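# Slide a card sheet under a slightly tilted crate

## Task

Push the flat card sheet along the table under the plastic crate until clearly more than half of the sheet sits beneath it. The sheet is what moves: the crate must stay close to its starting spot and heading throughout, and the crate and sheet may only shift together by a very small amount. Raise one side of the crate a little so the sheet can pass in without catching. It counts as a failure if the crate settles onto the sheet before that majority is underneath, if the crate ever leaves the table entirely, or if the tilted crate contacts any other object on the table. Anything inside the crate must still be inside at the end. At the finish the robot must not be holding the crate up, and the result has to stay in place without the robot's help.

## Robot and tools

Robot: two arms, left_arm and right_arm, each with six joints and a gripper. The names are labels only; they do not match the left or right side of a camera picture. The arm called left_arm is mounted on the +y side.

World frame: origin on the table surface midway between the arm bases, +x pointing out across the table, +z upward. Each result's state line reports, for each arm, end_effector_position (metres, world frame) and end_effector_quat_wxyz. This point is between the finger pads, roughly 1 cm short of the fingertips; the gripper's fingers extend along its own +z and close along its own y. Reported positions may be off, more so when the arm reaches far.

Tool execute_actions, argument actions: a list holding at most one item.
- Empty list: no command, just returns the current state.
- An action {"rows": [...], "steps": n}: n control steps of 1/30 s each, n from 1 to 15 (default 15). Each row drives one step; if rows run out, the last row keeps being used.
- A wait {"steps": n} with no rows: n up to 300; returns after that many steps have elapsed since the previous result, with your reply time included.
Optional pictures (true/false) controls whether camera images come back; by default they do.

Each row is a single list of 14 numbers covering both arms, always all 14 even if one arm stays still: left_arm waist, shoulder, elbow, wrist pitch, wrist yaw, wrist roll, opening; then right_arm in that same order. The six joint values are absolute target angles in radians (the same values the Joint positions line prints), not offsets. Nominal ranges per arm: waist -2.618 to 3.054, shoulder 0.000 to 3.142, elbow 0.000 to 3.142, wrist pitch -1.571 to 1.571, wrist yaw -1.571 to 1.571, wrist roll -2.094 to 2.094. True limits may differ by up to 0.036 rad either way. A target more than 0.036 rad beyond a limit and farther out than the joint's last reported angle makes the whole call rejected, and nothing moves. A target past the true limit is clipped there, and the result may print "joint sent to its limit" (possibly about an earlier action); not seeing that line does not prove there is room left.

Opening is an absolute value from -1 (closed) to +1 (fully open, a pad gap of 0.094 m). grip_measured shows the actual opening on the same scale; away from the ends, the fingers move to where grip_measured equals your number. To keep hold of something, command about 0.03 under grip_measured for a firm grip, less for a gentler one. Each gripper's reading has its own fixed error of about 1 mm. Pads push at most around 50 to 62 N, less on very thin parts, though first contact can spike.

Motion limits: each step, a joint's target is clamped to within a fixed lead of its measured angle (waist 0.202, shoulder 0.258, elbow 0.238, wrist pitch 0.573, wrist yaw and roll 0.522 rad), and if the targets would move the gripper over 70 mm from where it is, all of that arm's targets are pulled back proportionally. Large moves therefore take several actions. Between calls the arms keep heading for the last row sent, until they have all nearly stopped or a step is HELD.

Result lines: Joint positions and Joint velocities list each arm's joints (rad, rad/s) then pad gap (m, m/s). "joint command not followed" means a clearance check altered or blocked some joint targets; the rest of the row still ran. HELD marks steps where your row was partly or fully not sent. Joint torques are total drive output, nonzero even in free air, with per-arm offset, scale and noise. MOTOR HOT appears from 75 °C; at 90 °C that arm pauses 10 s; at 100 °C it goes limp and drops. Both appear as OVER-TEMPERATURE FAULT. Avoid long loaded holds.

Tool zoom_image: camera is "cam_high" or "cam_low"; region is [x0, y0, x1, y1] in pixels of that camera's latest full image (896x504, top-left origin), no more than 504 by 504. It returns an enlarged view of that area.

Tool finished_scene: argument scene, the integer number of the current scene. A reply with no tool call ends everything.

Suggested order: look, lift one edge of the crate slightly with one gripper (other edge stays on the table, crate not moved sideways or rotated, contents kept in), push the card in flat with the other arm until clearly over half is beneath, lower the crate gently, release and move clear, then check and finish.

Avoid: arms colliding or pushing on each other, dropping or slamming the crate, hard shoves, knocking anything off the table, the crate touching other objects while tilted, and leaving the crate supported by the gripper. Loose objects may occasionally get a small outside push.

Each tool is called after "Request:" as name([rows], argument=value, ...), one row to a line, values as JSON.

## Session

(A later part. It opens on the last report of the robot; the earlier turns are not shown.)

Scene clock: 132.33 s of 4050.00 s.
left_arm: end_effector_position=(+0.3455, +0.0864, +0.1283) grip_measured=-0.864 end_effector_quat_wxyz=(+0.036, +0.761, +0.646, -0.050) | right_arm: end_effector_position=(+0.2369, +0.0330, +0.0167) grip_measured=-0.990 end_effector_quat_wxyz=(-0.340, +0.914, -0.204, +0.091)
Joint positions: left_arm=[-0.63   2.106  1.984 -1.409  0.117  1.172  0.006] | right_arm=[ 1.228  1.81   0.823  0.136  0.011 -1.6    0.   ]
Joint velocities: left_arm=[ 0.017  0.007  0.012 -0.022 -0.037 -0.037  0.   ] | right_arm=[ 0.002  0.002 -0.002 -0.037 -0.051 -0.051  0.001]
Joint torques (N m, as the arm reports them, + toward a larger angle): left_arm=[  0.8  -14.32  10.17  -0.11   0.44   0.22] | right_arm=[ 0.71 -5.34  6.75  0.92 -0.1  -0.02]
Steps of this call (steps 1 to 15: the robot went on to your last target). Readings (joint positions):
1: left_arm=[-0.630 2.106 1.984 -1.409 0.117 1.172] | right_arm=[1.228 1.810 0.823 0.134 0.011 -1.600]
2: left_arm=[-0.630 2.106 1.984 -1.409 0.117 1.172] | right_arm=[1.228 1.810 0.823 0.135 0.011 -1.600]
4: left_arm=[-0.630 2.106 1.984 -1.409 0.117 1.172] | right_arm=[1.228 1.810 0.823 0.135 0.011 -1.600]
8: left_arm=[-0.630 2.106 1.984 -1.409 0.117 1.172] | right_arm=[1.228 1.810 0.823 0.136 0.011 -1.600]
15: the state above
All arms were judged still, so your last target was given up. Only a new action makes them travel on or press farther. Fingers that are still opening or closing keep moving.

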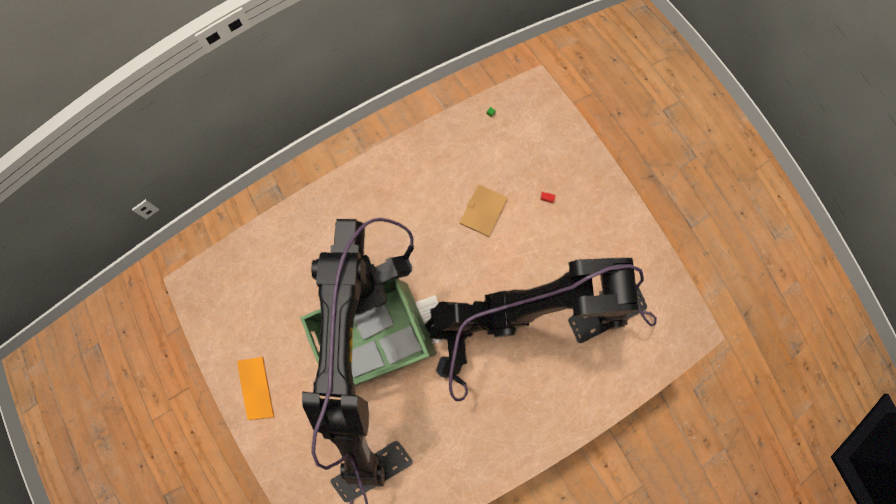

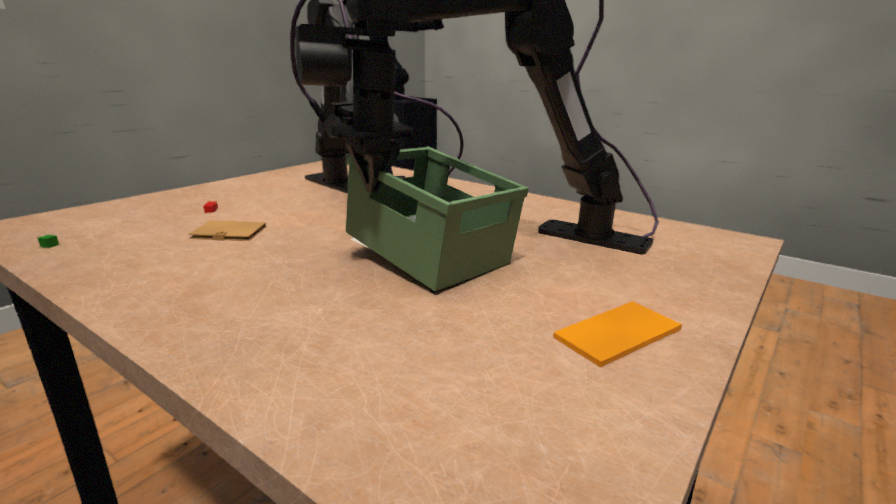

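Request:
execute_actions([
  {"rows":[[-0.62,2.03,2.02,-1.46,0.16,1.19,-0.89,1.23,1.77,0.825,0.1,0,-1.6,-1],[-0.62,2.03,2.02,-1.46,0.16,1.19,-0.89,1.23,1.77,0.825,0.1,0,-1.6,-1],[-0.62,2.03,2.02,-1.46,0.16,1.19,-0.89,1.23,1.77,0.825,0.1,0,-1.6,-1],[-0.62,2.03,2.02,-1.46,0.16,1.19,-0.89,1.23,1.77,0.825,0.1,0,-1.6,-1],[-0.62,2.03,2.02,-1.46,0.16,1.19,-0.89,1.23,1.77,0.825,0.1,0,-1.6,-1],[-0.62,2.03,2.02,-1.46,0.16,1.19,-0.89,1.23,1.77,0.825,0.1,0,-1.6,-1],[-0.62,2.03,2.02,-1.46,0.16,1.19,-0.89,1.205,1.72,0.79,0.05,0,-1.6,-1]],"steps":15},
])

Request:
execute_actions([
  {"rows":[[-0.62,2.03,2.02,-1.46,0.16,1.19,-0.89,1.215,1.785,0.794,0.05,0,-1.6,-1],[-0.62,2.03,2.02,-1.46,0.16,1.19,-0.89,1.215,1.785,0.794,0.05,0,-1.6,-1],[-0.62,2.03,2.02,-1.46,0.16,1.19,-0.89,1.215,1.785,0.794,0.05,0,-1.6,-1],[-0.62,2.03,2.02,-1.46,0.16,1.19,-0.89,1.215,1.785,0.794,0.05,0,-1.6,-1],[-0.62,2.03,2.02,-1.46,0.16,1.19,-0.89,1.215,1.785,0.794,0.05,0,-1.6,-1],[-0.62,2.03,2.02,-1.46,0.16,1.19,-0.89,1.215,1.785,0.794,0.05,0,-1.6,-1],[-0.62,2.03,2.02,-1.46,0.16,1.19,-0.89,1.225,1.811,0.813,0.08,0,-1.6,-1],[-0.62,2.03,2.02,-1.46,0.16,1.19,-0.89,1.225,1.811,0.813,0.08,0,-1.6,-1],[-0.62,2.03,2.02,-1.46,0.16,1.19,-0.89,1.235,1.837,0.831,0.106,0,-1.6,-1]],"steps":15},
], pictures=false)

Request:
execute_actions([
  {"rows":[[-0.62,2.03,2.02,-1.46,0.16,1.19,-0.89,1.23,1.77,0.825,0.1,0,-1.6,-1],[-0.62,2.03,2.02,-1.46,0.16,1.19,-0.89,1.23,1.77,0.825,0.1,0,-1.6,-1],[-0.62,2.03,2.02,-1.46,0.16,1.19,-0.89,1.23,1.77,0.825,0.1,0,-1.6,-1],[-0.62,2.03,2.02,-1.46,0.16,1.19,-0.89,1.23,1.77,0.825,0.1,0,-1.6,-1],[-0.62,2.03,2.02,-1.46,0.16,1.19,-0.89,1.23,1.77,0.825,0.1,0,-1.6,-1],[-0.62,2.03,2.02,-1.46,0.16,1.19,-0.89,1.23,1.77,0.825,0.1,0,-1.6,-1],[-0.62,2.03,2.02,-1.46,0.16,1.19,-0.89,1.205,1.72,0.79,0.05,0,-1.6,-1],[-0.62,2.03,2.02,-1.46,0.16,1.19,-0.89,1.205,1.72,0.79,0.05,0,-1.6,-1],[-0.62,2.03,2.02,-1.46,0.16,1.19,-0.89,1.205,1.72,0.79,0.05,0,-1.6,-1],[-0.62,2.03,2.02,-1.46,0.16,1.19,-0.89,1.15,1.4,0.7,-0.4,0,-1.6,-1]],"steps":15},
], pictures=false)

Request:
execute_actions([
  {"steps":25},
])

Scene clock: 152.70 s of 4050.00 s.
left_arm: end_effector_position=(+0.3455, +0.0864, +0.1283) grip_measured=-0.864 end_effector_quat_wxyz=(+0.036, +0.761, +0.646, -0.050) | right_arm: end_effector_position=(+0.2386, +0.0199, +0.0304) grip_measured=-0.990 end_effector_quat_wxyz=(-0.338, +0.912, -0.212, +0.094)
Joint positions: left_arm=[-0.63   2.106  1.984 -1.409  0.117  1.172  0.006] | right_arm=[ 1.21   1.735  0.802  0.078  0.011 -1.6    0.   ]
Joint velocities: left_arm=[ 0.002  0.002  0.012 -0.037  0.022  0.037 -0.001] | right_arm=[ 0.002 -0.002 -0.017 -0.154 -0.007 -0.007 -0.001]
Joint torques (N m, as the arm reports them, + toward a larger angle): left_arm=[  0.81 -14.29  10.17  -0.12   0.45   0.22] | right_arm=[-0.38 -7.68  5.27  1.05 -0.1  -0.02]
Steps of this call (steps 1 to 90: nothing new was sent; then 16.87 s passed at rest; steps 91 to 105: all 15 steps of this action). Readings (joint positions):
91: left_arm=[-0.630 2.106 1.984 -1.409 0.117 1.172] | right_arm=[1.228 1.806 0.823 0.135 0.011 -1.600]
92: left_arm=[-0.630 2.106 1.984 -1.409 0.117 1.172] | right_arm=[1.228 1.801 0.823 0.130 0.011 -1.600]
94: left_arm=[-0.630 2.106 1.984 -1.409 0.117 1.172] | right_arm=[1.228 1.792 0.823 0.126 0.011 -1.600]
98: left_arm=[-0.630 2.106 1.984 -1.409 0.117 1.172] | right_arm=[1.222 1.768 0.814 0.110 0.011 -1.600]
105: the state above

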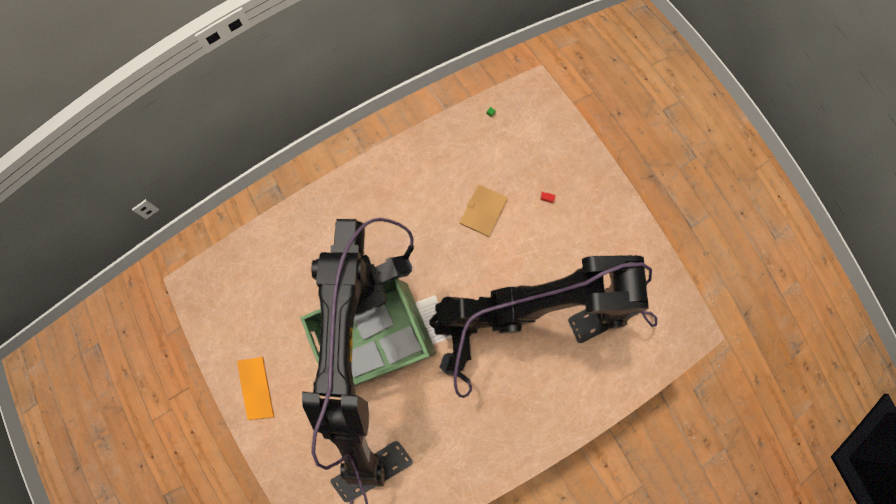

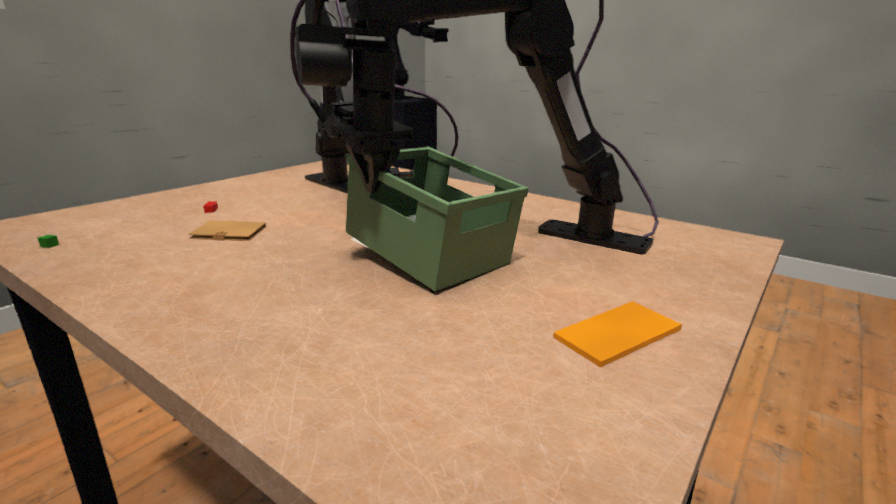

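Scene clock: 153.20 s of 4050.00 s.
left_arm: end_effector_position=(+0.3455, +0.0864, +0.1283) grip_measured=-0.864 end_effector_quat_wxyz=(+0.036, +0.761, +0.646, -0.050) | right_arm: end_effector_position=(+0.2373, +0.0325, +0.0167) grip_measured=-0.990 end_effector_quat_wxyz=(-0.340, +0.914, -0.204, +0.092)
Joint positions: left_arm=[-0.63   2.106  1.984 -1.409  0.117  1.172  0.006] | right_arm=[ 1.227  1.809  0.822  0.136  0.011 -1.601  0.   ]
Joint velocities: left_arm=[ 0.012 -0.012 -0.002  0.022  0.022  0.066 -0.   ] | right_arm=[ 0.017  0.002  0.007  0.081 -0.081 -0.037  0.   ]
Joint torques (N m, as the arm reports them, + toward a larger angle): left_arm=[  0.77 -14.31  10.12  -0.12   0.44   0.23] | right_arm=[ 0.77 -5.31  6.89  0.87 -0.11 -0.01]
Steps of this call (steps 1 to 15: all 15 steps of this action). Readings (joint positions):
1: left_arm=[-0.630 2.106 1.984 -1.409 0.117 1.172] | right_arm=[1.210 1.740 0.802 0.077 0.011 -1.600]
2: left_arm=[-0.630 2.106 1.984 -1.409 0.117 1.172] | right_arm=[1.210 1.748 0.802 0.078 0.011 -1.600]
4: left_arm=[-0.630 2.106 1.984 -1.409 0.117 1.172] | right_arm=[1.210 1.768 0.802 0.075 0.011 -1.600]
8: left_arm=[-0.630 2.106 1.984 -1.409 0.117 1.172] | right_arm=[1.212 1.777 0.802 0.093 0.011 -1.601]
15: the state above

Scene clock: 153.70 s of 4050.00 s.
left_arm: end_effector_position=(+0.3455, +0.0864, +0.1283) grip_measured=-0.864 end_effector_quat_wxyz=(+0.036, +0.761, +0.646, -0.050) | right_arm: end_effector_position=(+0.2225, -0.0536, +0.0618) grip_measured=-0.990 end_effector_quat_wxyz=(-0.288, +0.922, -0.241, +0.090)
Joint positions: left_arm=[-0.63   2.106  1.984 -1.409  0.117  1.172  0.006] | right_arm=[ 1.153  1.422  0.711 -0.247  0.011 -1.602  0.   ]
Joint velocities: left_arm=[-0.012  0.007  0.002 -0.081  0.007 -0.022  0.   ] | right_arm=[-0.09  -0.965  0.002 -0.974  0.037 -0.037 -0.001]
Joint torques (N m, as the arm reports them, + toward a larger angle): left_arm=[  0.81 -14.27  10.17  -0.11   0.44   0.23] | right_arm=[ 0.3  -2.12  5.97  0.99 -0.08 -0.02]
Steps of this call (steps 1 to 15: all 15 steps of this action). Readings (joint positions):
1: left_arm=[-0.630 2.106 1.984 -1.409 0.117 1.172] | right_arm=[1.227 1.805 0.822 0.136 0.011 -1.601]
2: left_arm=[-0.630 2.106 1.984 -1.409 0.117 1.172] | right_arm=[1.227 1.800 0.822 0.131 0.011 -1.601]
4: left_arm=[-0.630 2.106 1.984 -1.409 0.117 1.172] | right_arm=[1.227 1.792 0.822 0.127 0.011 -1.601]
8: left_arm=[-0.630 2.106 1.984 -1.409 0.117 1.172] | right_arm=[1.222 1.769 0.812 0.109 0.011 -1.601]
15: the state above

Scene clock: 154.53 s of 4050.00 s.
left_arm: end_effector_position=(+0.3455, +0.0864, +0.1283) grip_measured=-0.864 end_effector_quat_wxyz=(+0.036, +0.761, +0.646, -0.050) | right_arm: end_effector_position=(+0.2093, -0.0764, +0.0530) grip_measured=-0.990 end_effector_quat_wxyz=(-0.239, +0.936, -0.245, +0.076)
Joint positions: left_arm=[-0.63   2.106  1.984 -1.409  0.117  1.172  0.006] | right_arm=[ 1.152  1.395  0.711 -0.38   0.011 -1.602  0.   ]
Joint velocities: left_arm=[ 0.007  0.012  0.012 -0.066 -0.022 -0.007  0.   ] | right_arm=[-0.007 -0.017 -0.002 -0.11  -0.022  0.037  0.001]
Joint torques (N m, as the arm reports them, + toward a larger angle): left_arm=[  0.78 -14.3   10.14  -0.11   0.45   0.21] | right_arm=[-0.06 -3.9   5.91  0.72 -0.09 -0.01]
Steps of this call (steps 1 to 25: the robot went on to your last target). Readings (joint positions):
1: left_arm=[-0.630 2.106 1.984 -1.409 0.117 1.172] | right_arm=[1.152 1.399 0.711 -0.269 0.011 -1.602]
2: left_arm=[-0.630 2.106 1.984 -1.409 0.117 1.172] | right_arm=[1.152 1.390 0.711 -0.284 0.011 -1.602]
4: left_arm=[-0.630 2.106 1.984 -1.409 0.117 1.172] | right_arm=[1.152 1.391 0.711 -0.316 0.011 -1.602]
8: left_arm=[-0.630 2.106 1.984 -1.409 0.117 1.172] | right_arm=[1.152 1.395 0.711 -0.360 0.011 -1.602]
25: the state above

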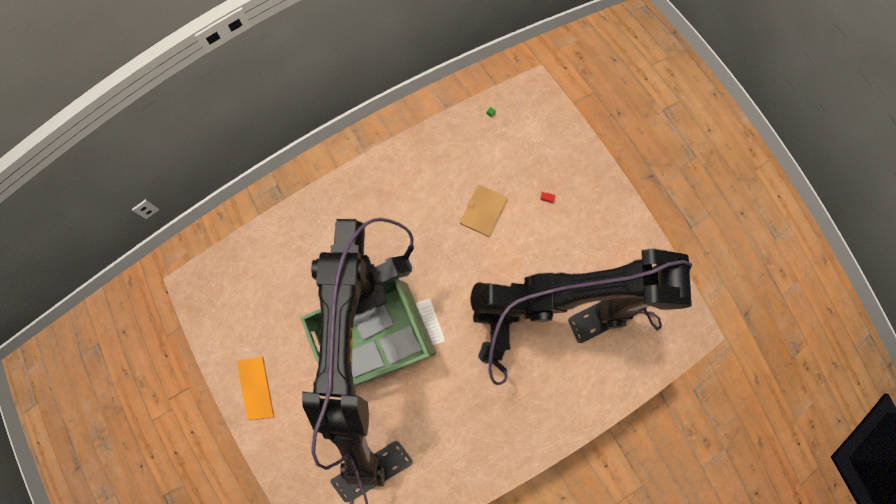

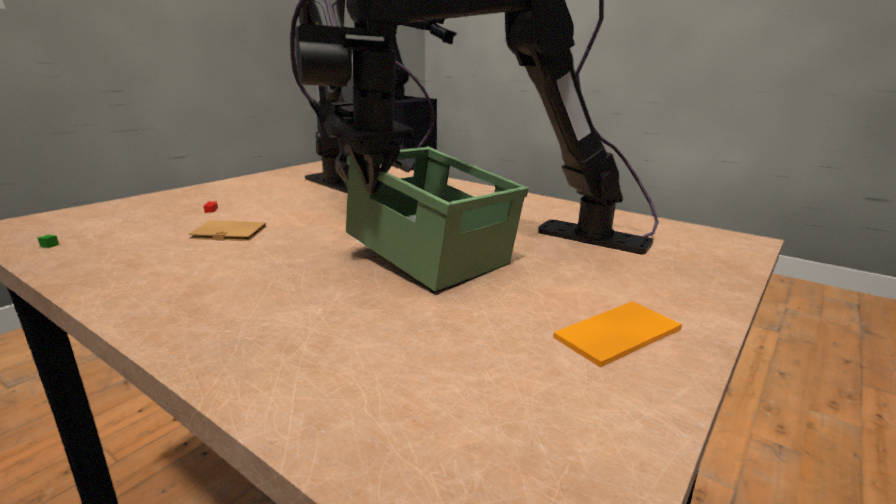

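Request:
execute_actions([
  {"rows":[[-0.64,2.06,2.0,-1.44,0.13,1.17,-0.89,1.15,1.4,0.7,-0.4,0,-1.6,-1],[-0.64,2.06,2.0,-1.44,0.13,1.17,-0.89,1.15,1.4,0.7,-0.4,0,-1.6,-1],[-0.64,2.06,2.0,-1.44,0.13,1.17,-0.89,1.15,1.4,0.7,-0.4,0,-1.6,-1],[-0.64,2.06,2.0,-1.44,0.13,1.17,-0.89,1.15,1.4,0.7,-0.4,0,-1.6,-1],[-0.665,2.09,1.98,-1.41,0.09,1.14,-0.89,1.15,1.4,0.7,-0.4,0,-1.6,-1],[-0.665,2.09,1.98,-1.41,0.09,1.14,-0.89,1.15,1.4,0.7,-0.4,0,-1.6,-1],[-0.665,2.09,1.98,-1.41,0.09,1.14,-0.89,1.15,1.4,0.7,-0.4,0,-1.6,-1],[-0.665,2.09,1.98,-1.41,0.09,1.14,-0.89,1.15,1.4,0.7,-0.4,0,-1.6,-1],[-0.69,2.12,1.96,-1.38,0.04,1.11,-0.89,1.15,1.4,0.7,-0.4,0,-1.6,-1],[-0.69,2.12,1.96,-1.38,0.04,1.11,-0.89,1.15,1.4,0.7,-0.4,0,-1.6,-1],[-0.69,2.12,1.96,-1.38,0.04,1.11,-0.89,1.15,1.4,0.7,-0.4,0,-1.6,-1],[-0.69,2.12,1.96,-1.38,0.04,1.11,-0.89,1.15,1.4,0.7,-0.4,0,-1.6,-1],[-0.71,2.15,1.95,-1.36,0,1.09,-0.89,1.15,1.4,0.7,-0.4,0,-1.6,-1]],"steps":15},
], pictures=false)

Request:
execute_actions([
  {"steps":15},
], pictures=false)

Request:
execute_actions([
  {"rows":[[-0.71,2.15,1.95,-1.36,0,1.09,0,1.15,1.4,0.7,-0.4,0,-1.6,-1]],"steps":12},
], pictures=false)

Request:
execute_actions([
  {"rows":[[-0.71,2.15,2.2,-1.57,0,1.09,0,1.15,1.4,0.7,-0.4,0,-1.6,-1]],"steps":15},
])

Scene clock: 164.80 s of 4050.00 s.
left_arm: end_effector_position=(+0.3464, +0.0688, +0.0997) grip_measured=-0.864 end_effector_quat_wxyz=(+0.017, +0.766, +0.642, -0.002) | right_arm: end_effector_position=(+0.2093, -0.0765, +0.0529) grip_measured=-0.990 end_effector_quat_wxyz=(-0.239, +0.936, -0.245, +0.075)
Joint positions: left_arm=[-0.707  2.158  1.956 -1.337  0.013  1.11   0.006] | right_arm=[ 1.152  1.395  0.711 -0.381  0.011 -1.602  0.   ]
Joint velocities: left_arm=[-0.164  0.198 -0.027  0.227 -0.418 -0.095  0.   ] | right_arm=[-0.012 -0.007  0.012 -0.051 -0.037 -0.037  0.   ]
Joint torques (N m, as the arm reports them, + toward a larger angle): left_arm=[  0.63 -10.84   6.53  -0.15   0.39   0.03] | right_arm=[-0.06 -3.9   5.91  0.72 -0.09 -0.01]
Steps of this call (steps 1 to 15: the robot went on to your last target; steps 16 to 90: nothing new was sent; then 6.77 s passed at rest; steps 91 to 105: all 15 steps of this action). Readings (joint positions):
91: left_arm=[-0.630 2.106 1.984 -1.409 0.115 1.172] | right_arm=[1.152 1.395 0.711 -0.381 0.011 -1.602]
92: left_arm=[-0.631 2.106 1.984 -1.408 0.114 1.170] | right_arm=[1.152 1.395 0.711 -0.381 0.011 -1.602]
94: left_arm=[-0.632 2.106 1.984 -1.408 0.112 1.168] | right_arm=[1.152 1.395 0.711 -0.381 0.011 -1.602]
98: left_arm=[-0.652 2.114 1.973 -1.386 0.084 1.149] | right_arm=[1.152 1.395 0.711 -0.381 0.011 -1.602]
105: the state above

Scene clock: 165.30 s of 4050.00 s.
left_arm: end_effector_position=(+0.3463, +0.0685, +0.0989) grip_measured=-0.864 end_effector_quat_wxyz=(+0.016, +0.766, +0.642, -0.000) | right_arm: end_effector_position=(+0.2093, -0.0765, +0.0529) grip_measured=-0.990 end_effector_quat_wxyz=(-0.239, +0.936, -0.245, +0.075)
Joint positions: left_arm=[-0.71   2.16   1.956 -1.336  0.008  1.107  0.006] | right_arm=[ 1.152  1.395  0.711 -0.381  0.011 -1.602  0.   ]
Joint velocities: left_arm=[ 0.027 -0.007  0.017 -0.022 -0.022 -0.037  0.   ] | right_arm=[-0.017 -0.007  0.007 -0.051 -0.022  0.007 -0.001]
Joint torques (N m, as the arm reports them, + toward a larger angle): left_arm=[  0.07 -10.13   6.22   0.16  -0.09  -0.17] | right_arm=[-0.08 -3.9   5.9   0.71 -0.1  -0.01]
Steps of this call (steps 1 to 15: the robot went on to your last target). Readings (joint positions):
1: left_arm=[-0.710 2.160 1.956 -1.334 0.006 1.107] | right_arm=[1.152 1.395 0.711 -0.381 0.011 -1.602]
2: left_arm=[-0.710 2.160 1.956 -1.336 0.008 1.107] | right_arm=[1.152 1.395 0.711 -0.381 0.011 -1.602]
4: left_arm=[-0.710 2.160 1.956 -1.336 0.008 1.107] | right_arm=[1.152 1.395 0.711 -0.381 0.011 -1.602]
8: left_arm=[-0.710 2.160 1.956 -1.336 0.008 1.107] | right_arm=[1.152 1.395 0.711 -0.381 0.011 -1.602]
15: the state above
All arms were judged still, so your last target was given up. Only a new action makes them travel on or press farther. Fingers that are still opening or closing keep moving.

Scene clock: 165.70 s of 4050.00 s.
left_arm: end_effector_position=(+0.3443, +0.0716, +0.0988) grip_measured=-0.002 end_effector_quat_wxyz=(+0.008, +0.764, +0.645, +0.002) | right_arm: end_effector_position=(+0.2093, -0.0765, +0.0529) grip_measured=-0.990 end_effector_quat_wxyz=(-0.239, +0.936, -0.245, +0.075)
Joint positions: left_arm=[-0.71   2.16   1.956 -1.35   0.     1.101  0.047] | right_arm=[ 1.152  1.395  0.711 -0.381  0.011 -1.602  0.   ]
Joint velocities: left_arm=[-0.007 -0.012  0.012  0.037  0.022 -0.037 -0.001] | right_arm=[-0.022  0.002 -0.002  0.066 -0.022 -0.066 -0.   ]
Joint torques (N m, as the arm reports them, + toward a larger angle): left_arm=[  0.12 -10.14   6.26   0.29   0.    -0.13] | right_arm=[-0.06 -3.94  5.91  0.72 -0.09 -0.01]
Steps of this call (steps 1 to 12: all 12 steps of this action). Readings (joint positions):
1: left_arm=[-0.710 2.160 1.956 -1.337 0.007 1.106] | right_arm=[1.152 1.395 0.711 -0.381 0.011 -1.602]
2: left_arm=[-0.710 2.160 1.956 -1.340 0.006 1.105] | right_arm=[1.152 1.395 0.711 -0.381 0.011 -1.602]
4: left_arm=[-0.710 2.160 1.956 -1.345 0.004 1.103] | right_arm=[1.152 1.395 0.711 -0.381 0.011 -1.602]
8: left_arm=[-0.710 2.160 1.956 -1.349 0.001 1.102] | right_arm=[1.152 1.395 0.711 -0.381 0.011 -1.602]
12: the state above

Scene clock: 166.20 s of 4050.00 s.
left_arm: end_effector_position=(+0.3434, +0.0726, +0.1575) grip_measured=-0.002 end_effector_quat_wxyz=(+0.025, +0.764, +0.645, +0.006) | right_arm: end_effector_position=(+0.2093, -0.0765, +0.0529) grip_measured=-0.990 end_effector_quat_wxyz=(-0.239, +0.936, -0.245, +0.075)
Joint positions: left_arm=[-0.71   2.156  2.185 -1.549 -0.001  1.1    0.047] | right_arm=[ 1.152  1.395  0.711 -0.381  0.011 -1.602  0.   ]
Joint velocities: left_arm=[-0.012  0.002 -0.007 -0.037 -0.022 -0.037  0.   ] | right_arm=[-0.007 -0.002  0.012  0.022  0.007 -0.037 -0.   ]
Joint torques (N m, as the arm reports them, + toward a larger angle): left_arm=[ 0.08 -9.69  7.98  0.35 -0.01 -0.1 ] | right_arm=[-0.06 -3.9   5.91  0.72 -0.09 -0.01]
joint sent to its limit (left arm) — the command would take joint 4 (wrist pitch) past its lower limit, so that joint was sent only as far as its limit.
Steps of this call (steps 1 to 15: all 15 steps of this action). Readings (joint positions):
1: left_arm=[-0.710 2.172 2.001 -1.396 -0.000 1.101] | right_arm=[1.152 1.395 0.711 -0.381 0.011 -1.602]
2: left_arm=[-0.710 2.188 2.060 -1.437 -0.001 1.101] | right_arm=[1.152 1.395 0.711 -0.381 0.011 -1.602]
4: left_arm=[-0.710 2.187 2.139 -1.468 -0.001 1.100] | right_arm=[1.152 1.395 0.711 -0.381 0.011 -1.602]
8: left_arm=[-0.710 2.157 2.184 -1.512 -0.001 1.100] | right_arm=[1.152 1.395 0.711 -0.381 0.011 -1.602]
15: the state above

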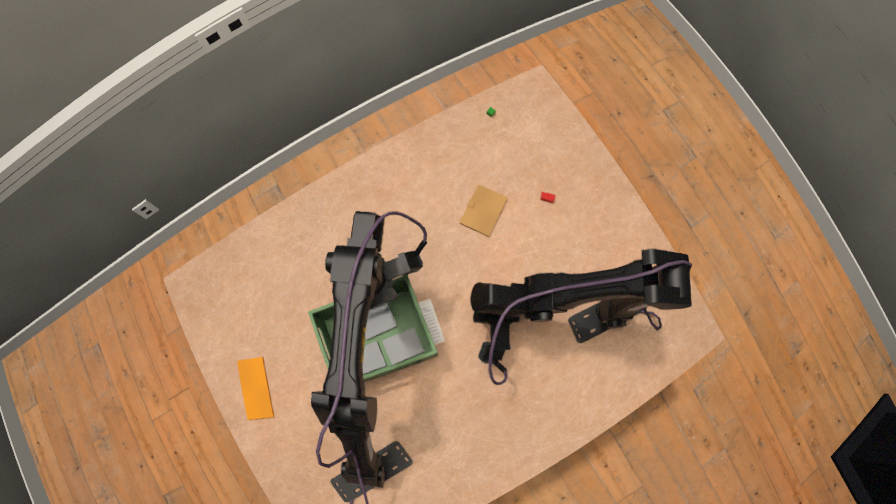

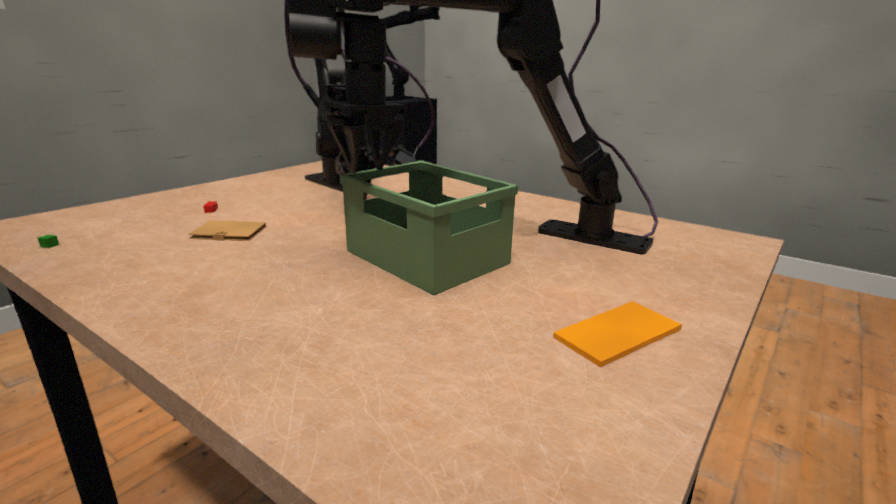

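Request:
finished_scene(scene=1)

The scene is finished: the task was done.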